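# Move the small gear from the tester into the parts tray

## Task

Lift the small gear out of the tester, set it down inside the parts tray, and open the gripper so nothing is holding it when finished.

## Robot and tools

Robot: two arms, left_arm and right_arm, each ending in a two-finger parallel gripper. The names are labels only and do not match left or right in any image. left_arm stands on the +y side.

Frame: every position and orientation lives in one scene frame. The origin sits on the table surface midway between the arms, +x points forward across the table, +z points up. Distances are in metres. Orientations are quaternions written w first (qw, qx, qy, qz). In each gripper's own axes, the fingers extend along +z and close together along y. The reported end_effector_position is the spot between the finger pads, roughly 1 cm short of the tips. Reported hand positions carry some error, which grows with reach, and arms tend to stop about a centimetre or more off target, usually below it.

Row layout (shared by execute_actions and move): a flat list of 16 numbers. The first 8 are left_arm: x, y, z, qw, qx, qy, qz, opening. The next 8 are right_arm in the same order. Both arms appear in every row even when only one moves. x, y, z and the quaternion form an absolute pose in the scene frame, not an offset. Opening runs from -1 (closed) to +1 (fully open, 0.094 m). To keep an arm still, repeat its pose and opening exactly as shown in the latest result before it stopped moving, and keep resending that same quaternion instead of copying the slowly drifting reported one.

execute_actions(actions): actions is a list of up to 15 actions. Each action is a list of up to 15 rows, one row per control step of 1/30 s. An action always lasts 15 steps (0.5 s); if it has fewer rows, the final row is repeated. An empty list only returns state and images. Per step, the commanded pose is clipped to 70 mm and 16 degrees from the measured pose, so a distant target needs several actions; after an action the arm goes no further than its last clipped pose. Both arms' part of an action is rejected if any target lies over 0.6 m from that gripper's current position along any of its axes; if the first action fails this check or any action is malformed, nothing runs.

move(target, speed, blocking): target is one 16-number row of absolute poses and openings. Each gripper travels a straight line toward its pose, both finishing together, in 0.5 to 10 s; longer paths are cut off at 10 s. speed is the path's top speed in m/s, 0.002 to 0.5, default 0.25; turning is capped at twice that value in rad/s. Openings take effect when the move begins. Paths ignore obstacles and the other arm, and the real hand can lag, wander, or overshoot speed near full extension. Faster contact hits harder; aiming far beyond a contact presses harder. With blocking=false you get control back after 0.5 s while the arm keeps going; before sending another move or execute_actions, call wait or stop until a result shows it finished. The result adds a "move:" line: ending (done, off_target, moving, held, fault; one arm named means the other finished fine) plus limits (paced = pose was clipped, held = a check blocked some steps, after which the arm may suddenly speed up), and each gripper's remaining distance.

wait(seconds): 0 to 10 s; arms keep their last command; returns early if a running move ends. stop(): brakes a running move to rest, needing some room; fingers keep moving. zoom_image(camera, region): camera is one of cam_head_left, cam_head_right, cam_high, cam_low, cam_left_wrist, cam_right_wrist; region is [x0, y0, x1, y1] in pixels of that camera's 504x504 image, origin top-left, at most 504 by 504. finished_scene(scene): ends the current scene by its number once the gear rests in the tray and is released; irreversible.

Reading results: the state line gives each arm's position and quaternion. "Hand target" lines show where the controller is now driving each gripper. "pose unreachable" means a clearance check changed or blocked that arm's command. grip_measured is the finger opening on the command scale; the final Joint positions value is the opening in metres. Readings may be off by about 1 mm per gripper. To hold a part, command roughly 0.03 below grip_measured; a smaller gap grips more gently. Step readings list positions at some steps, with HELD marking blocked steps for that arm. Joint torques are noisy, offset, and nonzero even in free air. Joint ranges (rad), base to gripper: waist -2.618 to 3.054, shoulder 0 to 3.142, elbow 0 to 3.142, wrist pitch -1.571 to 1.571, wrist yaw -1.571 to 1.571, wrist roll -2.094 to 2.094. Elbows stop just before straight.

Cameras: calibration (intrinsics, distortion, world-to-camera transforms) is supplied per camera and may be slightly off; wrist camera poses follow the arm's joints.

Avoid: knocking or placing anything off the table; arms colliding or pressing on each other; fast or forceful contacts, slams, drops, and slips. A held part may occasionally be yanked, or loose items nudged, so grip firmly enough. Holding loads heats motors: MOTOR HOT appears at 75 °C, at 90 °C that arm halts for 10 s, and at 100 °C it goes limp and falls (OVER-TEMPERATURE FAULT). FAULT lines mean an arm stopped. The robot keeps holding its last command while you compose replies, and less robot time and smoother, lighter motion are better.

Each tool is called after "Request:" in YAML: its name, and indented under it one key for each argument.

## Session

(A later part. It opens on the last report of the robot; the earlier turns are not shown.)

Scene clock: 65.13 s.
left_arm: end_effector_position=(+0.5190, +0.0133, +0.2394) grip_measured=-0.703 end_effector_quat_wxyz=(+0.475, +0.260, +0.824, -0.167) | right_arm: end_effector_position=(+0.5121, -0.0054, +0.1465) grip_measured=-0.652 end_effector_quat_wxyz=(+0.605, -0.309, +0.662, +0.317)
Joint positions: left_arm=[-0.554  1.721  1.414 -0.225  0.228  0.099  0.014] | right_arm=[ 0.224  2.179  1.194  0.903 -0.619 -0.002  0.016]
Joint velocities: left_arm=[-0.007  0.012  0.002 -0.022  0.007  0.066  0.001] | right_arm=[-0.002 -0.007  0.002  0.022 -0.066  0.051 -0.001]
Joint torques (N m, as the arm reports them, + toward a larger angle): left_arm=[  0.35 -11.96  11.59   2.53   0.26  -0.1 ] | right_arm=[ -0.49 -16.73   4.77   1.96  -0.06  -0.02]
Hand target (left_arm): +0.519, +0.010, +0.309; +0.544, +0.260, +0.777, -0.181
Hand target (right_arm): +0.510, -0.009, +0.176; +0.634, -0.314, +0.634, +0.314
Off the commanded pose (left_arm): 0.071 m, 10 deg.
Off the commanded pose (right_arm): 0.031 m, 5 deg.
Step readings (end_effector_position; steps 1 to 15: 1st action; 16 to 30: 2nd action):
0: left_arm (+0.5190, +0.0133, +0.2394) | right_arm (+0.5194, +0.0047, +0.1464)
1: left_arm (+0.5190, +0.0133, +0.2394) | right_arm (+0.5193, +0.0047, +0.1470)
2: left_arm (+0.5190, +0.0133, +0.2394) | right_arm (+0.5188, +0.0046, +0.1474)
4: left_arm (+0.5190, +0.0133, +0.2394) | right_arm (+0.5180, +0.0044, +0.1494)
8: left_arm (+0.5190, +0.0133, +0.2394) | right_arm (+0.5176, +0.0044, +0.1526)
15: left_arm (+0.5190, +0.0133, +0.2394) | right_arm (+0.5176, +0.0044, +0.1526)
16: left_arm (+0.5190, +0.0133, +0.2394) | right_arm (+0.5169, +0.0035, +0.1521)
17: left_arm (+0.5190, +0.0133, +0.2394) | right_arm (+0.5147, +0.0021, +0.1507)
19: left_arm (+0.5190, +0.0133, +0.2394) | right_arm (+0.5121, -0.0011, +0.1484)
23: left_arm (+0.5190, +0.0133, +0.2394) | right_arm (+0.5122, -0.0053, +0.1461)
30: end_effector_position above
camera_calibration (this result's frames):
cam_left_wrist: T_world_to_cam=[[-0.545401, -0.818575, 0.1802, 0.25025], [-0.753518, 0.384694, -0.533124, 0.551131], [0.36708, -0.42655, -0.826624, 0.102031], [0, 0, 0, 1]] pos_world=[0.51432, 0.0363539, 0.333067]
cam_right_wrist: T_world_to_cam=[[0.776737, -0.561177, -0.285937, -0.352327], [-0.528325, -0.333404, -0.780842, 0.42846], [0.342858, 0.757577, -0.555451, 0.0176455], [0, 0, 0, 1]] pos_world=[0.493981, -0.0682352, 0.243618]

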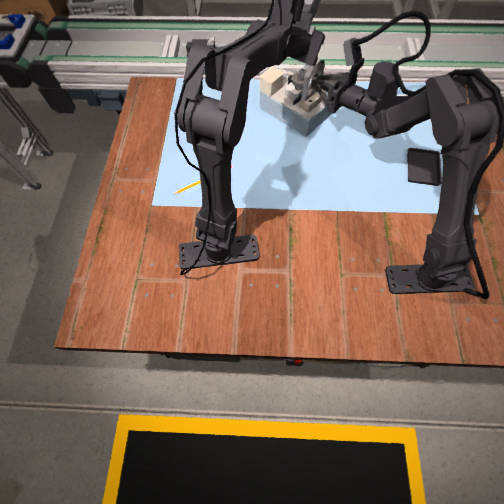

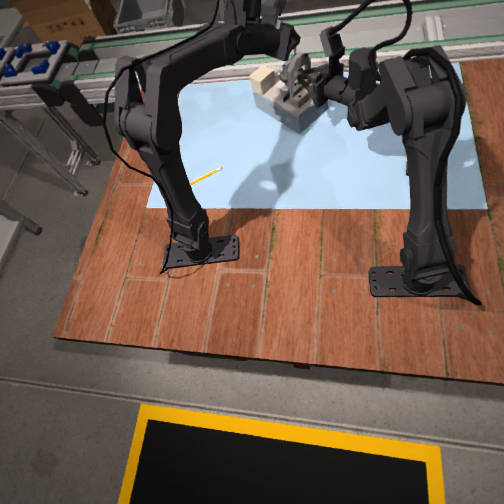

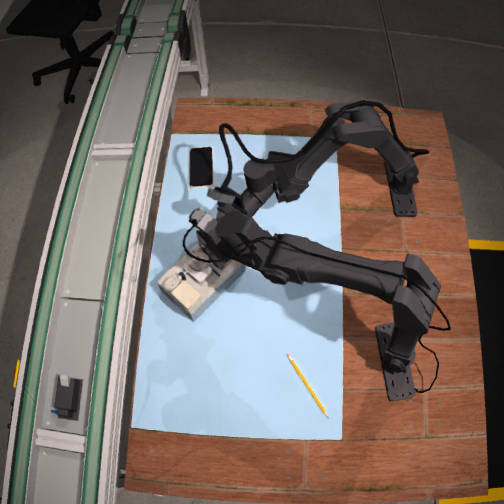

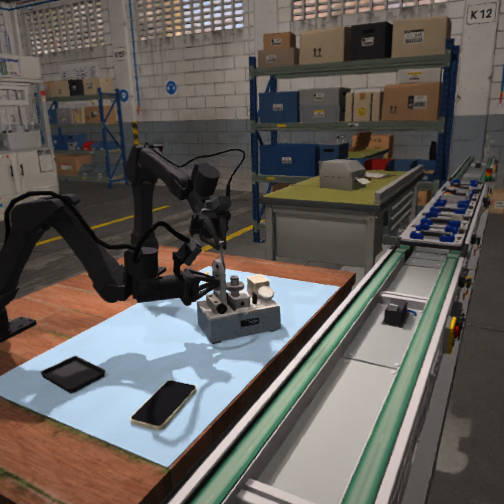

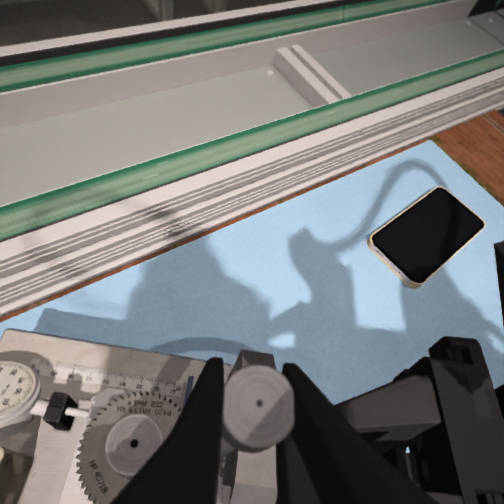

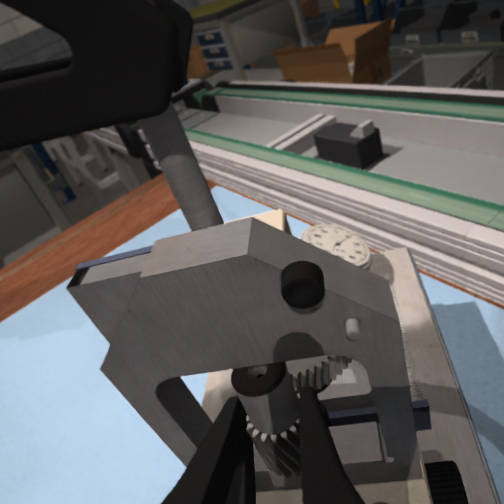

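Request:
execute_actions:
  actions:
    - [[0.524,0.008,0.31,0.544,0.26,0.777,-0.182,-0.74,0.504,-0.017,0.175,0.6336,-0.314,0.6336,0.314,-0.7]]
    - [[0.524,0.008,0.29,0.544,0.26,0.777,-0.182,-0.74,0.495,-0.029,0.174,0.6336,-0.314,0.6336,0.314,-0.7]]
    - [[0.524,0.008,0.27,0.544,0.26,0.777,-0.182,-0.74,0.483,-0.045,0.174,0.6336,-0.314,0.6336,0.314,-0.7]]
    - [[0.524,0.008,0.25,0.544,0.26,0.777,-0.182,-0.74,0.465,-0.069,0.174,0.6336,-0.314,0.6336,0.314,-0.7]]
    - [[0.524,0.008,0.24,0.544,0.26,0.777,-0.182,-0.74,0.445,-0.095,0.174,0.6336,-0.314,0.6336,0.314,-0.7]]

Request:
move:
  target: [0.524,0.008,0.24,0.544,0.26,0.777,-0.182,0,0.34,-0.325,0.10,0,0,1,0,-0.7]
  speed: 0.3

Scene clock: 75.50 s.
left_arm: end_effector_position=(+0.5203, +0.0121, +0.2164) grip_measured=-0.703 end_effector_quat_wxyz=(+0.511, +0.259, +0.801, -0.172) | right_arm: end_effector_position=(+0.4492, -0.0946, +0.1524) grip_measured=-0.653 end_effector_quat_wxyz=(+0.612, -0.302, +0.658, +0.318)
Joint positions: left_arm=[-0.554  1.714  1.239  0.03   0.231  0.098  0.014] | right_arm=[ 0.033  1.952  0.813  1.067 -0.803 -0.002  0.016]
Joint velocities: left_arm=[-0.012 -0.022 -0.012  0.007  0.037 -0.022  0.001] | right_arm=[ 0.002  0.012 -0.022  0.051 -0.037 -0.037 -0.001]
Joint torques (N m, as the arm reports them, + toward a larger angle): left_arm=[ 0.25 -8.74  6.58  2.7   0.21 -0.08] | right_arm=[ -0.23 -13.29   4.09   1.87  -0.11  -0.01]
Hand target (left_arm): +0.523, +0.008, +0.240; +0.543, +0.260, +0.777, -0.181
Hand target (right_arm): +0.445, -0.094, +0.173; +0.633, -0.314, +0.634, +0.314
Off the commanded pose (left_arm): 0.024 m, 5 deg.
Off the commanded pose (right_arm): 0.022 m, 4 deg.
Step readings (end_effector_position; steps 1 to 15: 1st action; 16 to 30: 2nd action; 31 to 45: 3rd action; 46 to 60: 4th action; 61 to 75: 5th action):
0: left_arm (+0.5190, +0.0133, +0.2394) | right_arm (+0.5120, -0.0054, +0.1467)
1: left_arm (+0.5190, +0.0133, +0.2394) | right_arm (+0.5113, -0.0060, +0.1464)
2: left_arm (+0.5190, +0.0133, +0.2394) | right_arm (+0.5092, -0.0071, +0.1461)
4: left_arm (+0.5190, +0.0133, +0.2394) | right_arm (+0.5063, -0.0097, +0.1447)
8: left_arm (+0.5190, +0.0133, +0.2394) | right_arm (+0.5060, -0.0129, +0.1444)
15: left_arm (+0.5190, +0.0133, +0.2394) | right_arm (+0.5059, -0.0129, +0.1460)
16: left_arm (+0.5191, +0.0133, +0.2385) | right_arm (+0.5048, -0.0139, +0.1460)
17: left_arm (+0.5193, +0.0132, +0.2374) | right_arm (+0.5016, -0.0157, +0.1451)
19: left_arm (+0.5191, +0.0133, +0.2346) | right_arm (+0.4978, -0.0205, +0.1439)
23: left_arm (+0.5194, +0.0132, +0.2339) | right_arm (+0.4980, -0.0263, +0.1442)
30: left_arm (+0.5194, +0.0132, +0.2337) | right_arm (+0.4977, -0.0262, +0.1465)
31: left_arm (+0.5194, +0.0131, +0.2319) | right_arm (+0.4961, -0.0274, +0.1460)
32: left_arm (+0.5193, +0.0131, +0.2300) | right_arm (+0.4920, -0.0297, +0.1453)
34: left_arm (+0.5193, +0.0131, +0.2245) | right_arm (+0.4868, -0.0358, +0.1439)
38: left_arm (+0.5197, +0.0129, +0.2224) | right_arm (+0.4866, -0.0430, +0.1455)
45: left_arm (+0.5197, +0.0128, +0.2222) | right_arm (+0.4861, -0.0427, +0.1481)
46: left_arm (+0.5197, +0.0128, +0.2209) | right_arm (+0.4838, -0.0446, +0.1476)
47: left_arm (+0.5196, +0.0128, +0.2193) | right_arm (+0.4782, -0.0481, +0.1465)
49: left_arm (+0.5198, +0.0126, +0.2167) | right_arm (+0.4707, -0.0579, +0.1445)
53: left_arm (+0.5201, +0.0124, +0.2169) | right_arm (+0.4701, -0.0692, +0.1468)
60: left_arm (+0.5201, +0.0124, +0.2169) | right_arm (+0.4690, -0.0684, +0.1503)
61: left_arm (+0.5201, +0.0124, +0.2162) | right_arm (+0.4666, -0.0703, +0.1499)
62: left_arm (+0.5202, +0.0123, +0.2163) | right_arm (+0.4605, -0.0739, +0.1489)
64: left_arm (+0.5202, +0.0122, +0.2165) | right_arm (+0.4523, -0.0846, +0.1470)
68: left_arm (+0.5203, +0.0121, +0.2166) | right_arm (+0.4508, -0.0958, +0.1493)
75: end_effector_position above
camera_calibration (this result's frames):
cam_left_wrist: T_world_to_cam=[[-0.561103, -0.81123, 0.164528, 0.265614], [-0.707534, 0.366884, -0.60398, 0.531965], [0.429604, -0.455305, -0.779832, 0.0397891], [0, 0, 0, 1]] pos_world=[0.508327, 0.0384203, 0.308624]
cam_right_wrist: T_world_to_cam=[[0.774331, -0.562929, -0.289002, -0.350449], [-0.525014, -0.316589, -0.79002, 0.371636], [0.353231, 0.763467, -0.54069, 0.103698], [0, 0, 0, 1]] pos_world=[0.429848, -0.158792, 0.248388]

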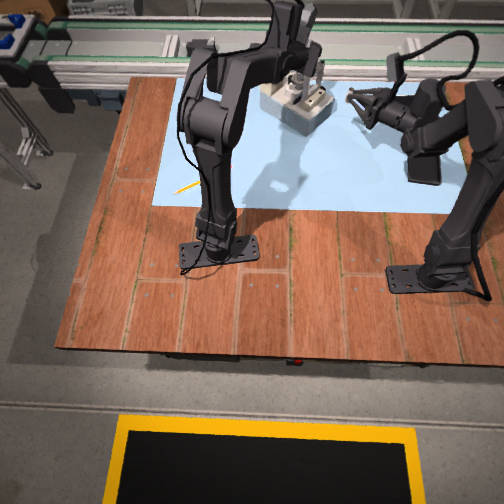

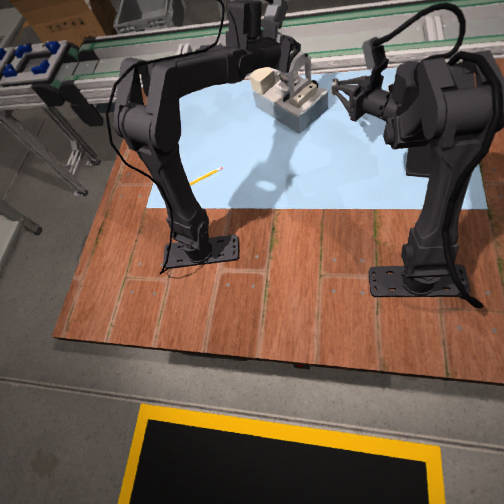

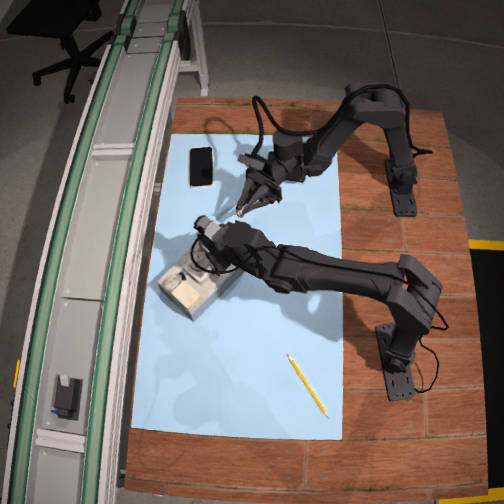

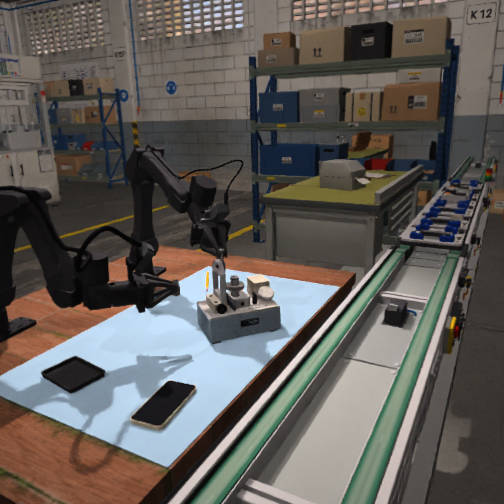

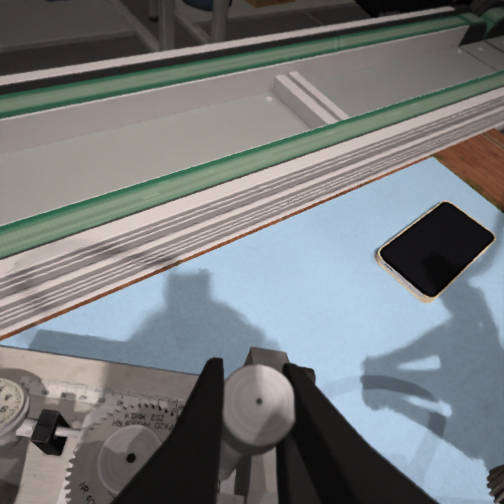

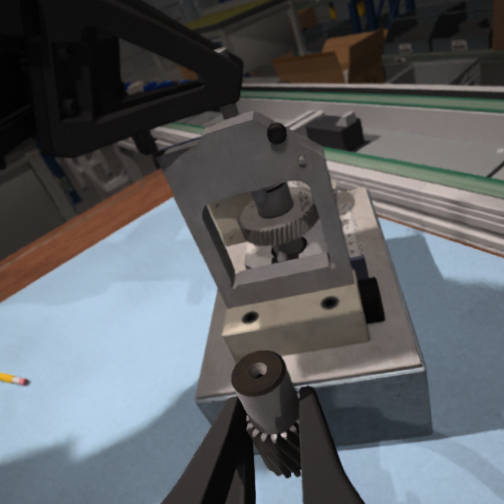

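Scene clock: 78.93 s.
left_arm: end_effector_position=(+0.5236, +0.0091, +0.2256) grip_measured=-0.003 end_effector_quat_wxyz=(+0.528, +0.261, +0.789, -0.176) | right_arm: end_effector_position=(+0.3270, -0.3183, +0.0917) grip_measured=-0.653 end_effector_quat_wxyz=(-0.021, -0.018, +1.000, +0.010)
Joint positions: left_arm=[-0.554  1.715  1.239  0.074  0.241  0.098  0.047] | right_arm=[-0.22   1.857  1.489 -1.247 -0.014 -0.184  0.016]
Joint velocities: left_arm=[ 0.002 -0.022 -0.002  0.022  0.081  0.037  0.001] | right_arm=[ 0.002 -0.002 -0.007  0.007 -0.051 -0.007  0.001]
Joint torques (N m, as the arm reports them, + toward a larger angle): left_arm=[-0.02 -8.72  6.65  2.32  0.13 -0.1 ] | right_arm=[ -0.58 -10.9    7.71   0.21   0.06   0.08]
Hand target (left_arm): +0.524, +0.008, +0.240; +0.544, +0.260, +0.777, -0.182
Hand target (right_arm): +0.333, -0.323, +0.103; -0.007, -0.011, +1.000, +0.004
Off the commanded pose (left_arm): 0.014 m, 2 deg.
Off the commanded pose (right_arm): 0.017 m, 3 deg.
move: off_target (left_arm, right_arm)
camera_calibration (this result's frames):
cam_left_wrist: T_world_to_cam=[[-0.573967, -0.803382, 0.158554, 0.27152], [-0.680968, 0.360734, -0.637302, 0.5346], [0.454801, -0.47376, -0.754127, 0.025275], [0, 0, 0, 1]] pos_world=[0.508394, 0.0372602, 0.316712]
cam_right_wrist: T_world_to_cam=[[-0.205972, -0.976951, -0.0560616, -0.231819], [-0.810402, 0.138187, 0.569345, 0.302109], [-0.548475, 0.162702, -0.820185, 0.414067], [0, 0, 0, 1]] pos_world=[0.424187, -0.335593, 0.154612]

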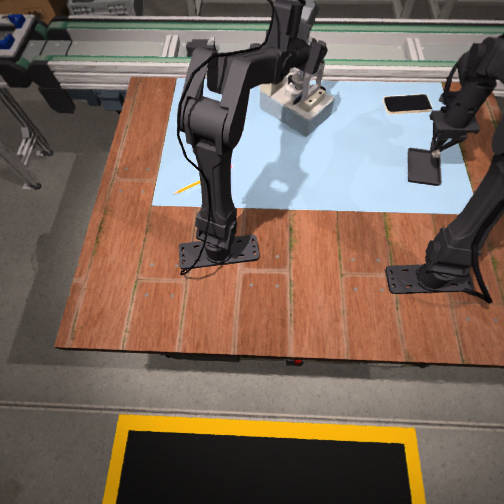

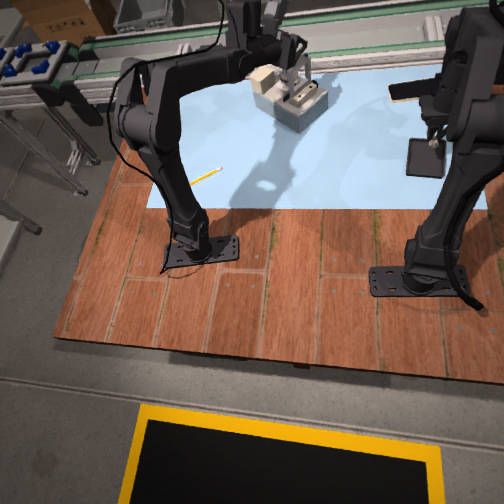

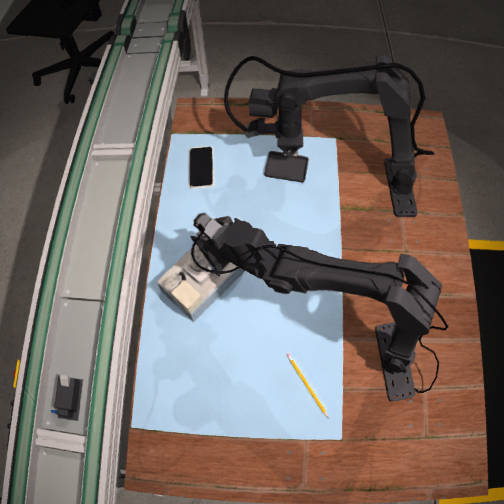

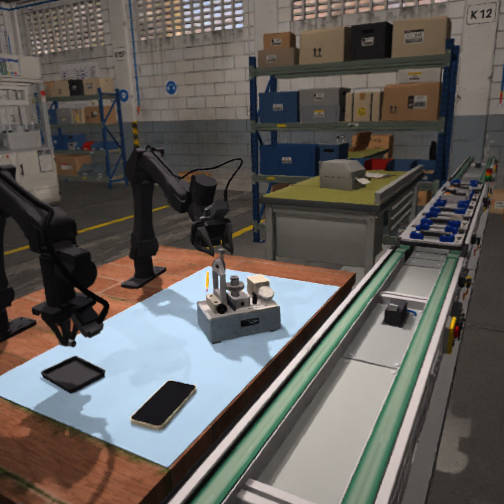

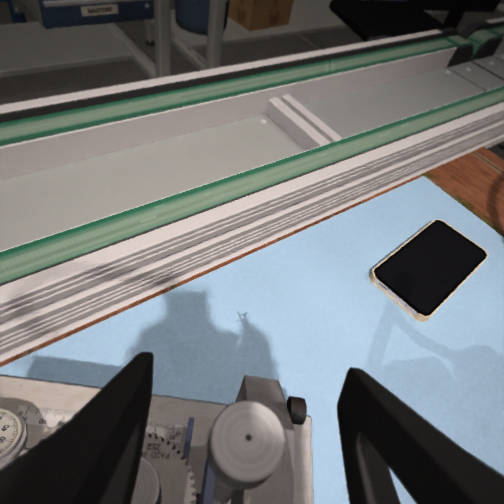

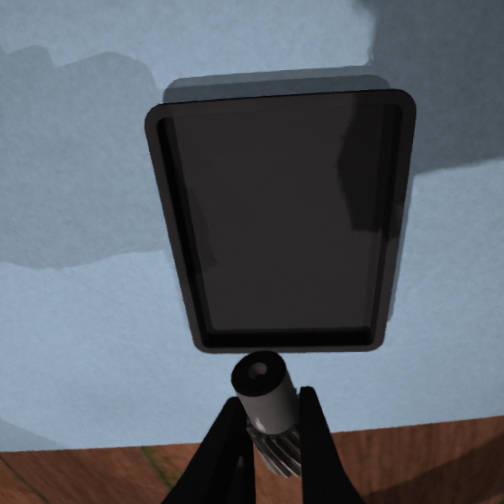

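Request:
move:
  target: [0.45,0.07,0.26,0.544,0.26,0.777,-0.182,0,0.345,-0.327,0.034,0,0,1,0,-0.7]
  speed: 0.1

Request:
zoom_image:
  camera: "cam_low"
  region: [20, 310, 130, 420]

Scene clock: 82.60 s.
left_arm: end_effector_position=(+0.4535, +0.0664, +0.2525) grip_measured=-0.003 end_effector_quat_wxyz=(+0.536, +0.257, +0.783, -0.184) | right_arm: end_effector_position=(+0.3404, -0.3214, +0.0327) grip_measured=-0.653 end_effector_quat_wxyz=(-0.014, -0.008, +1.000, +0.006)
Joint positions: left_arm=[-0.452  1.368  0.992 -0.013  0.343  0.124  0.047] | right_arm=[-0.22   1.946  1.369 -1.024 -0.007 -0.164  0.016]
Joint velocities: left_arm=[-0.007 -0.002 -0.017 -0.007 -0.037  0.022 -0.002] | right_arm=[-0.027 -0.007 -0.007  0.051 -0.11  -0.007 -0.   ]
Joint torques (N m, as the arm reports them, + toward a larger angle): left_arm=[ 0.78 -6.67  5.87  2.1   0.17  0.03] | right_arm=[ -0.75 -11.6    4.54   0.52   0.09   0.01]
Hand target (left_arm): +0.451, +0.070, +0.259; +0.544, +0.259, +0.777, -0.182
Hand target (right_arm): +0.345, -0.327, +0.034; -0.000, +0.000, +1.000, -0.000
Off the commanded pose (left_arm): 0.009 m, 1 deg.
Off the commanded pose (right_arm): 0.007 m, 2 deg.
move: done
camera_calibration (this result's frames):
cam_left_wrist: T_world_to_cam=[[-0.578291, -0.798332, 0.168066, 0.272292], [-0.671134, 0.348393, -0.654371, 0.483994], [0.463852, -0.491212, -0.73726, 0.097441], [0, 0, 0, 1]] pos_world=[0.43709, 0.0966238, 0.342788]
cam_right_wrist: T_world_to_cam=[[-0.225119, -0.973055, -0.0498547, -0.227881], [-0.814729, 0.159934, 0.557348, 0.355821], [-0.534357, 0.166088, -0.828781, 0.370106], [0, 0, 0, 1]] pos_world=[0.436367, -0.340119, 0.0970595]

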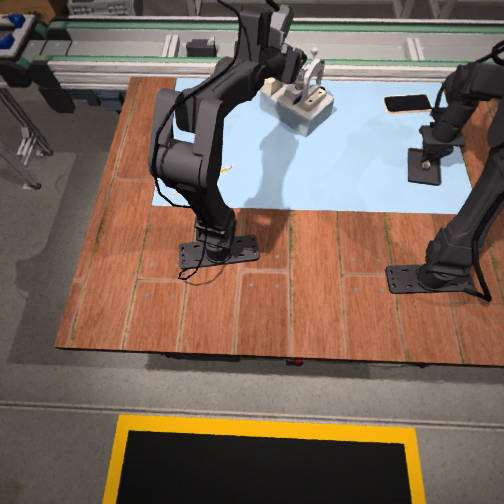

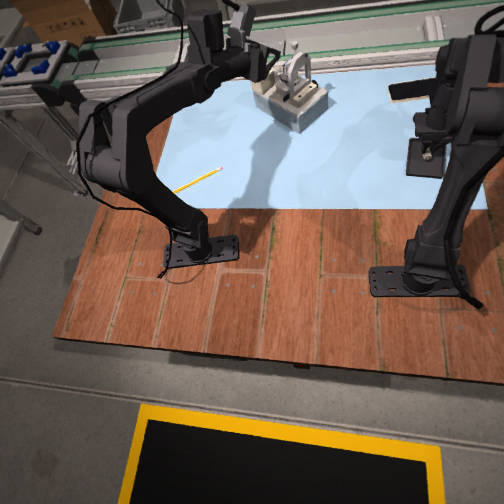

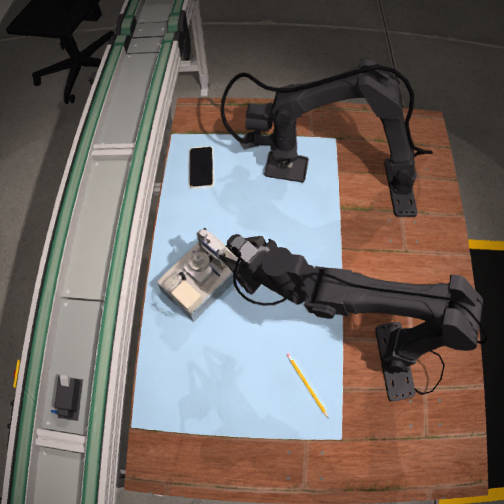

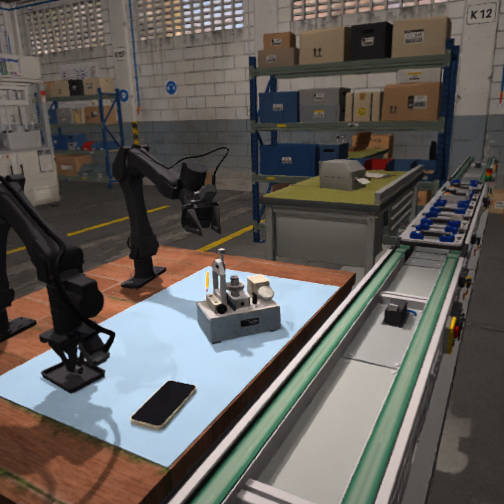

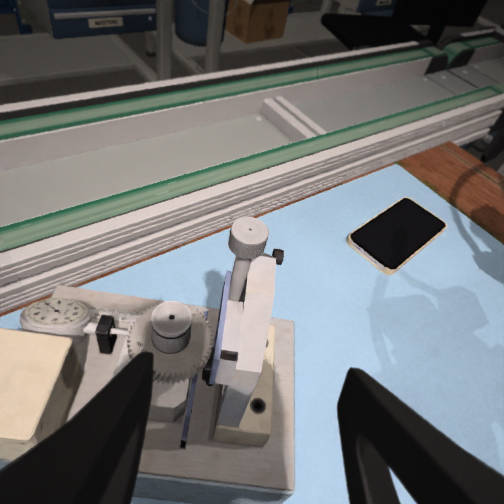

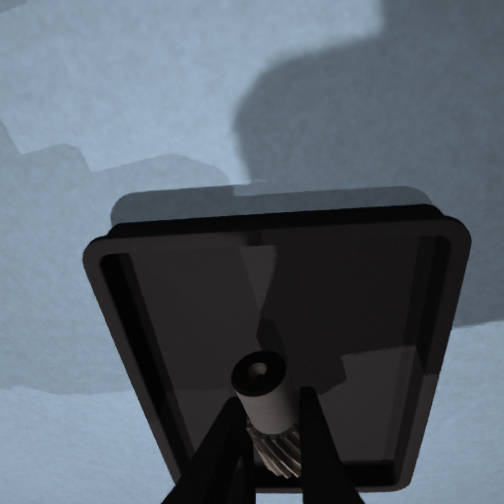

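Region (20, 310, 130, 420) of cam_low's 504x504 image, scaled by 4.582, with more detail than that image has.

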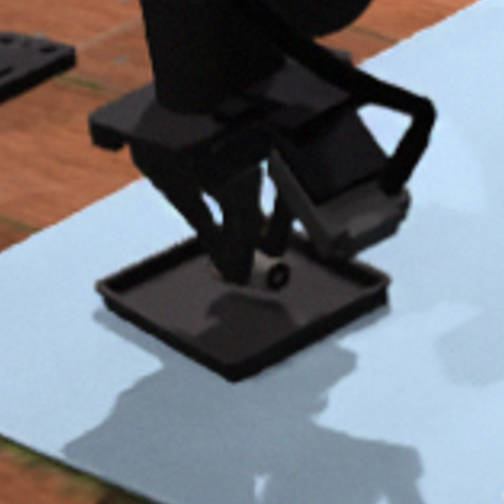

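Request:
move:
  target: [0.45,0.07,0.26,0.544,0.26,0.777,-0.182,0,0.345,-0.327,0.021,0,0,1,0,-0.7]
  speed: 0.03

Request:
move:
  target: [0.45,0.07,0.26,0.544,0.26,0.777,-0.182,0,0.345,-0.327,0.021,0,0,1,0,-0.3]

Request:
move:
  target: [0.45,0.07,0.26,0.544,0.26,0.777,-0.182,0,0.345,-0.327,0.09,0,0,1,0,-0.3]

Scene clock: 85.73 s.
left_arm: end_effector_position=(+0.4531, +0.0664, +0.2518) grip_measured=-0.003 end_effector_quat_wxyz=(+0.535, +0.258, +0.784, -0.184) | right_arm: end_effector_position=(+0.3391, -0.3213, +0.0244) grip_measured=-0.653 end_effector_quat_wxyz=(-0.017, -0.008, +1.000, +0.006)
Joint positions: left_arm=[-0.452  1.368  0.992 -0.017  0.344  0.125  0.047] | right_arm=[-0.22   1.957  1.349 -0.998 -0.007 -0.163  0.016]
Joint velocities: left_arm=[-0.017  0.007  0.002 -0.022 -0.007 -0.022 -0.001] | right_arm=[ 0.012 -0.007 -0.012  0.022 -0.051 -0.051  0.001]
Joint torques (N m, as the arm reports them, + toward a larger angle): left_arm=[ 0.82 -6.82  5.77  2.16  0.13  0.  ] | right_arm=[ -0.68 -11.01   3.75   0.75   0.05   0.02]
Hand target (left_arm): +0.450, +0.070, +0.260; +0.544, +0.260, +0.777, -0.182
Hand target (right_arm): +0.345, -0.327, +0.021; -0.001, +0.000, +1.000, -0.000
Off the commanded pose (left_arm): 0.010 m, 1 deg.
Off the commanded pose (right_arm): 0.009 m, 2 deg.
move: done
camera_calibration (this result's frames):
cam_left_wrist: T_world_to_cam=[[-0.57885, -0.797746, 0.168922, 0.27211], [-0.672622, 0.350003, -0.65198, 0.483231], [0.460991, -0.491019, -0.73918, 0.098823], [0, 0, 0, 1]] pos_world=[0.436986, 0.0964657, 0.34214]
cam_right_wrist: T_world_to_cam=[[-0.225742, -0.972952, -0.0490332, -0.228245], [-0.81168, 0.160013, 0.561757, 0.358287], [-0.538716, 0.166611, -0.825848, 0.364042], [0, 0, 0, 1]] pos_world=[0.435405, -0.340056, 0.0881816]

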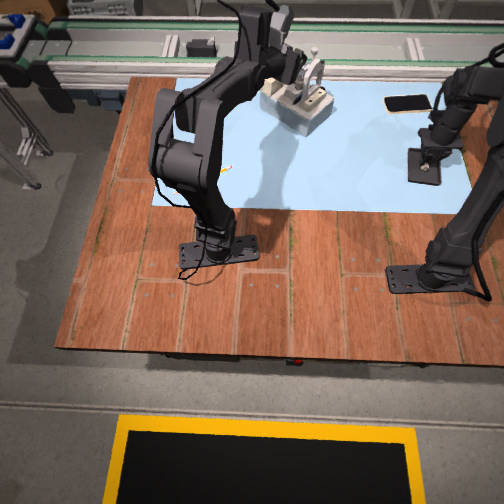

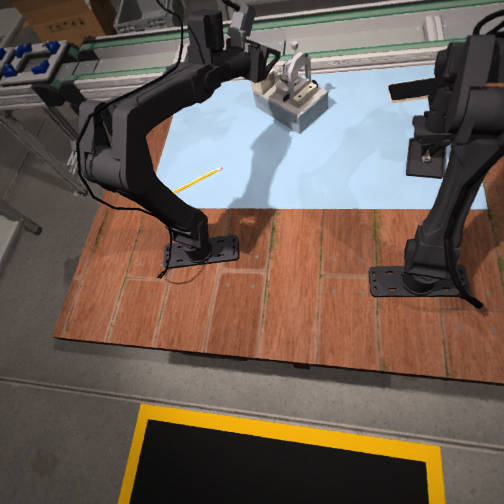

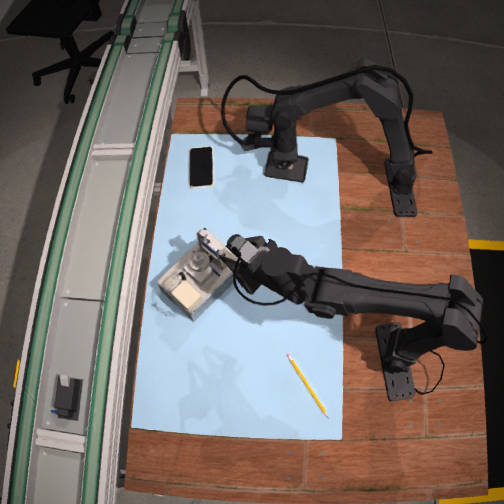

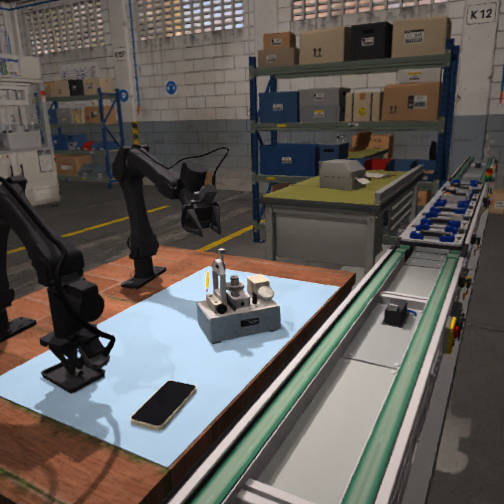

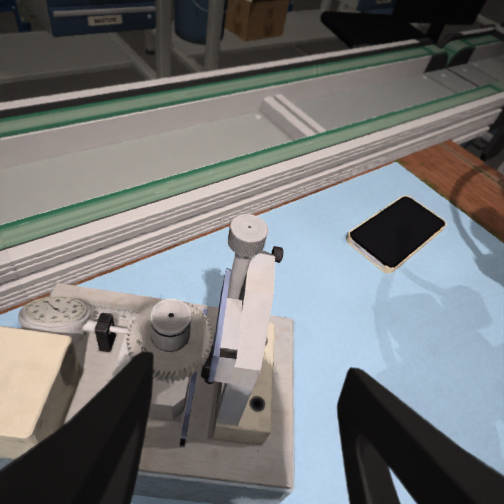

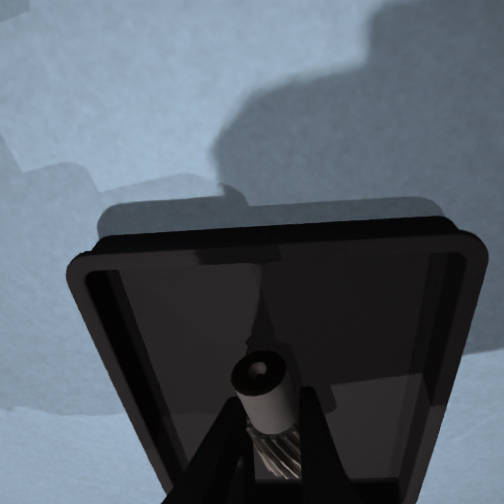

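Scene clock: 86.47 s.
left_arm: end_effector_position=(+0.4530, +0.0664, +0.2516) grip_measured=-0.003 end_effector_quat_wxyz=(+0.534, +0.258, +0.784, -0.184) | right_arm: end_effector_position=(+0.3442, -0.3220, +0.0235) grip_measured=-0.302 end_effector_quat_wxyz=(-0.007, -0.008, +1.000, +0.005)
Joint positions: left_arm=[-0.452  1.368  0.992 -0.018  0.344  0.125  0.047] | right_arm=[-0.22   1.959  1.349 -0.977 -0.007 -0.163  0.033]
Joint velocities: left_arm=[ 0.002 -0.002 -0.027  0.037  0.051 -0.022  0.   ] | right_arm=[ 0.002 -0.017 -0.027  0.022 -0.022 -0.066  0.   ]
Joint torques (N m, as the arm reports them, + toward a larger angle): left_arm=[ 0.69 -6.83  5.94  2.05  0.13  0.06] | right_arm=[ -0.71 -11.35   3.75   0.52   0.07   0.02]
Hand target (left_arm): +0.450, +0.070, +0.260; +0.544, +0.260, +0.777, -0.182
Hand target (right_arm): +0.345, -0.327, +0.021; -0.001, +0.000, +1.000, -0.000
Off the commanded pose (left_arm): 0.010 m, 1 deg.
Off the commanded pose (right_arm): 0.006 m, 1 deg.
move: done
camera_calibration (this result's frames):
cam_left_wrist: T_world_to_cam=[[-0.578726, -0.797781, 0.169178, 0.271996], [-0.6731, 0.350141, -0.651413, 0.483135], [0.460449, -0.490863, -0.739622, 0.0990856], [0, 0, 0, 1]] pos_world=[0.436985, 0.0964659, 0.34199]
cam_right_wrist: T_world_to_cam=[[-0.224783, -0.973094, -0.0505943, -0.22821], [-0.822336, 0.161592, 0.545574, 0.367631], [-0.52272, 0.164241, -0.836534, 0.360176], [0, 0, 0, 1]] pos_world=[0.43929, -0.340632, 0.0891838]

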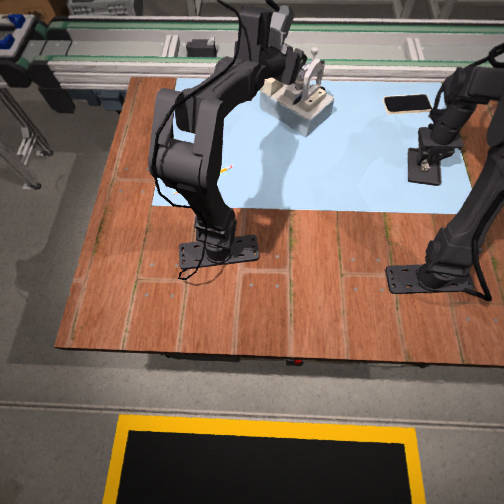

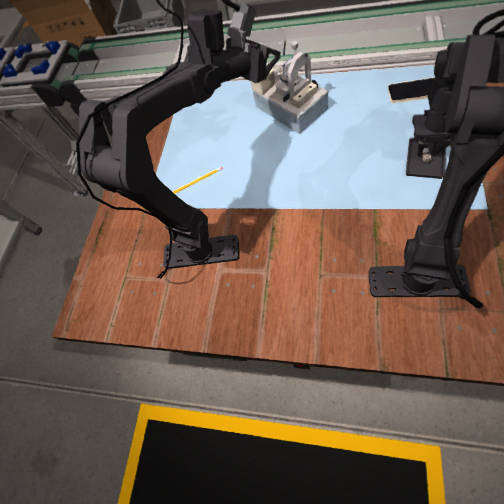

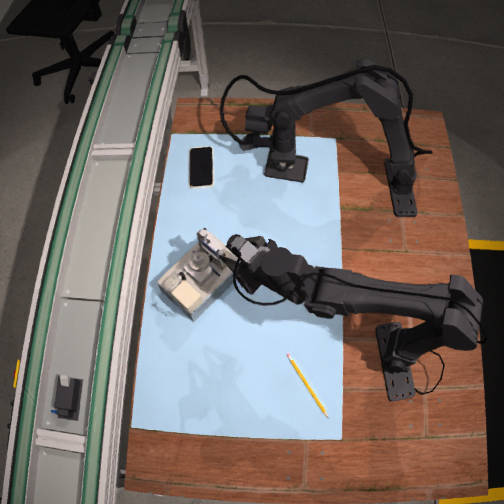

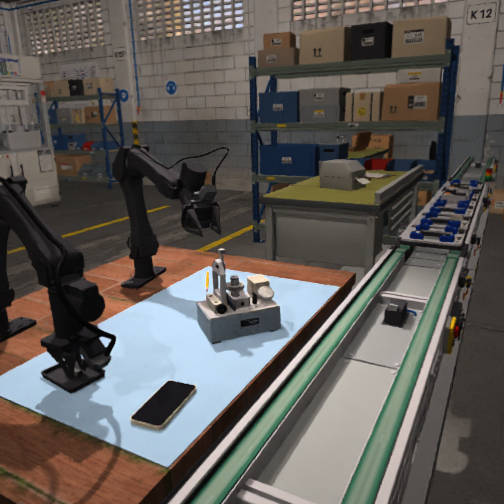

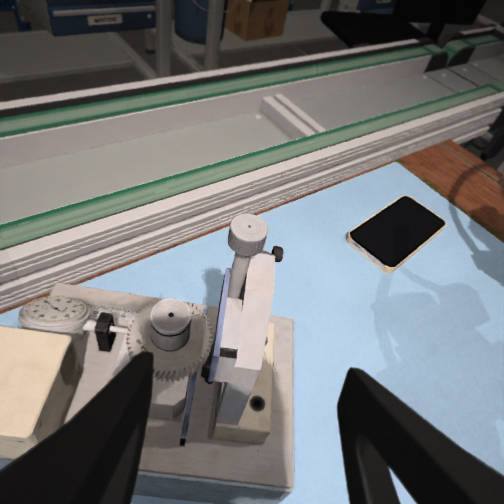

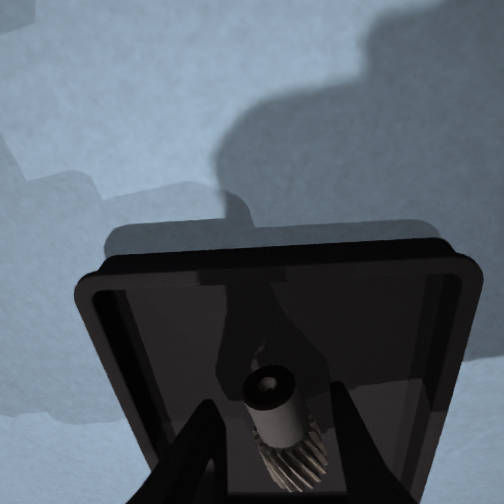

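Scene clock: 87.53 s.
left_arm: end_effector_position=(+0.4530, +0.0664, +0.2515) grip_measured=-0.003 end_effector_quat_wxyz=(+0.534, +0.258, +0.784, -0.184) | right_arm: end_effector_position=(+0.3402, -0.3214, +0.0780) grip_measured=-0.302 end_effector_quat_wxyz=(-0.015, -0.008, +1.000, +0.006)
Joint positions: left_arm=[-0.452  1.368  0.992 -0.018  0.344  0.125  0.047] | right_arm=[-0.22   1.903  1.496 -1.194 -0.007 -0.163  0.033]
Joint velocities: left_arm=[ 0.002  0.002  0.012 -0.022 -0.022  0.037 -0.   ] | right_arm=[-0.007 -0.002 -0.002  0.037 -0.037 -0.022 -0.002]
Joint torques (N m, as the arm reports them, + toward a larger angle): left_arm=[ 0.54 -6.64  6.05  2.08  0.18  0.05] | right_arm=[ -0.72 -12.04   7.13   0.24   0.07   0.02]
Hand target (left_arm): +0.450, +0.070, +0.260; +0.544, +0.260, +0.777, -0.182
Hand target (right_arm): +0.345, -0.327, +0.090; +0.000, +0.000, +1.000, -0.000
Off the commanded pose (left_arm): 0.010 m, 1 deg.
Off the commanded pose (right_arm): 0.014 m, 2 deg.
move: off_target (right_arm)
camera_calibration (this result's frames):
cam_left_wrist: T_world_to_cam=[[-0.578664, -0.797799, 0.169306, 0.271939], [-0.673338, 0.350209, -0.651129, 0.483086], [0.460177, -0.490785, -0.739842, 0.099217], [0, 0, 0, 1]] pos_world=[0.436985, 0.096466, 0.341915]
cam_right_wrist: T_world_to_cam=[[-0.225538, -0.972983, -0.0493715, -0.225584], [-0.814005, 0.160358, 0.558284, 0.33023], [-0.535284, 0.166103, -0.82818, 0.407746], [0, 0, 0, 1]] pos_world=[0.436191, -0.340172, 0.142188]

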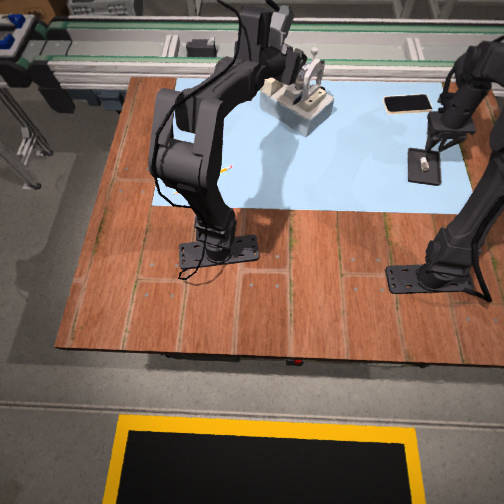

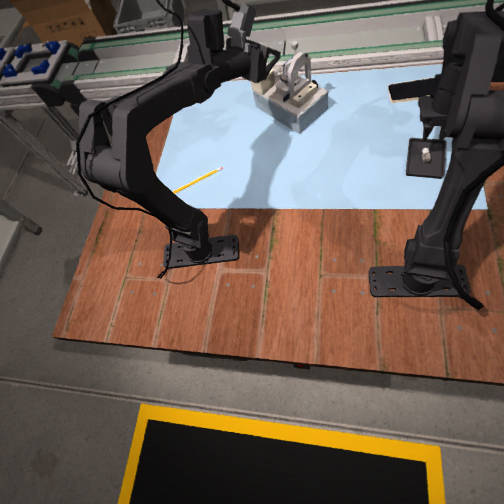

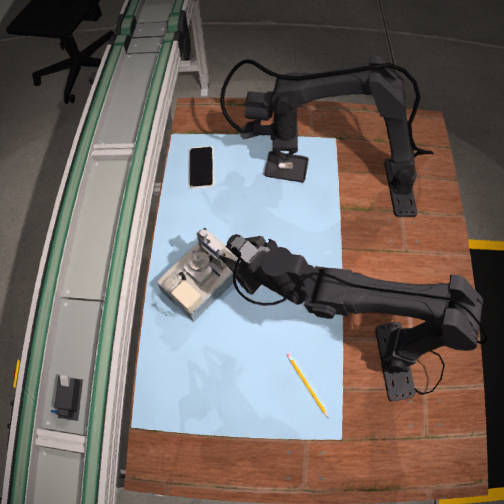

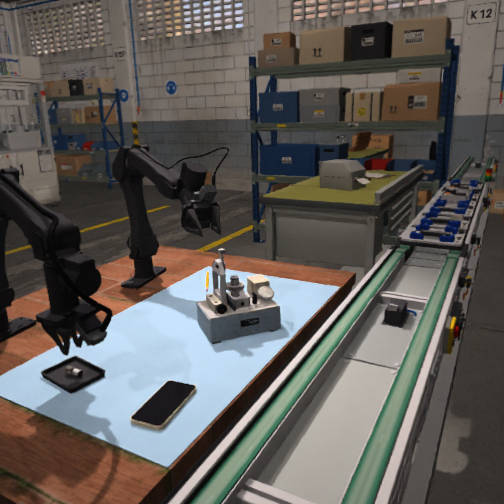

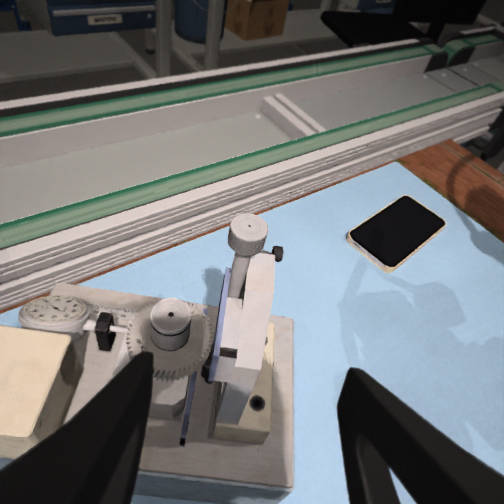

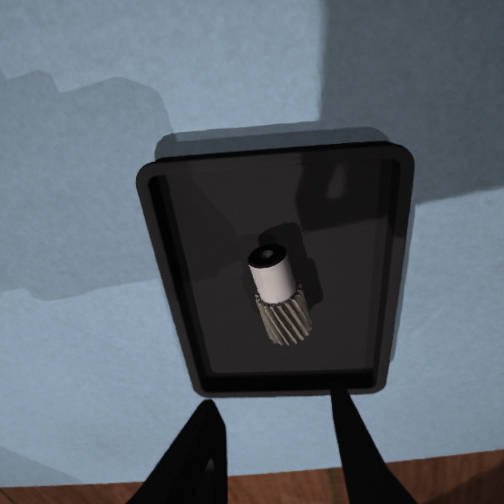

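Request:
finished_scene:
  scene: 1

The scene is finished: the task was done.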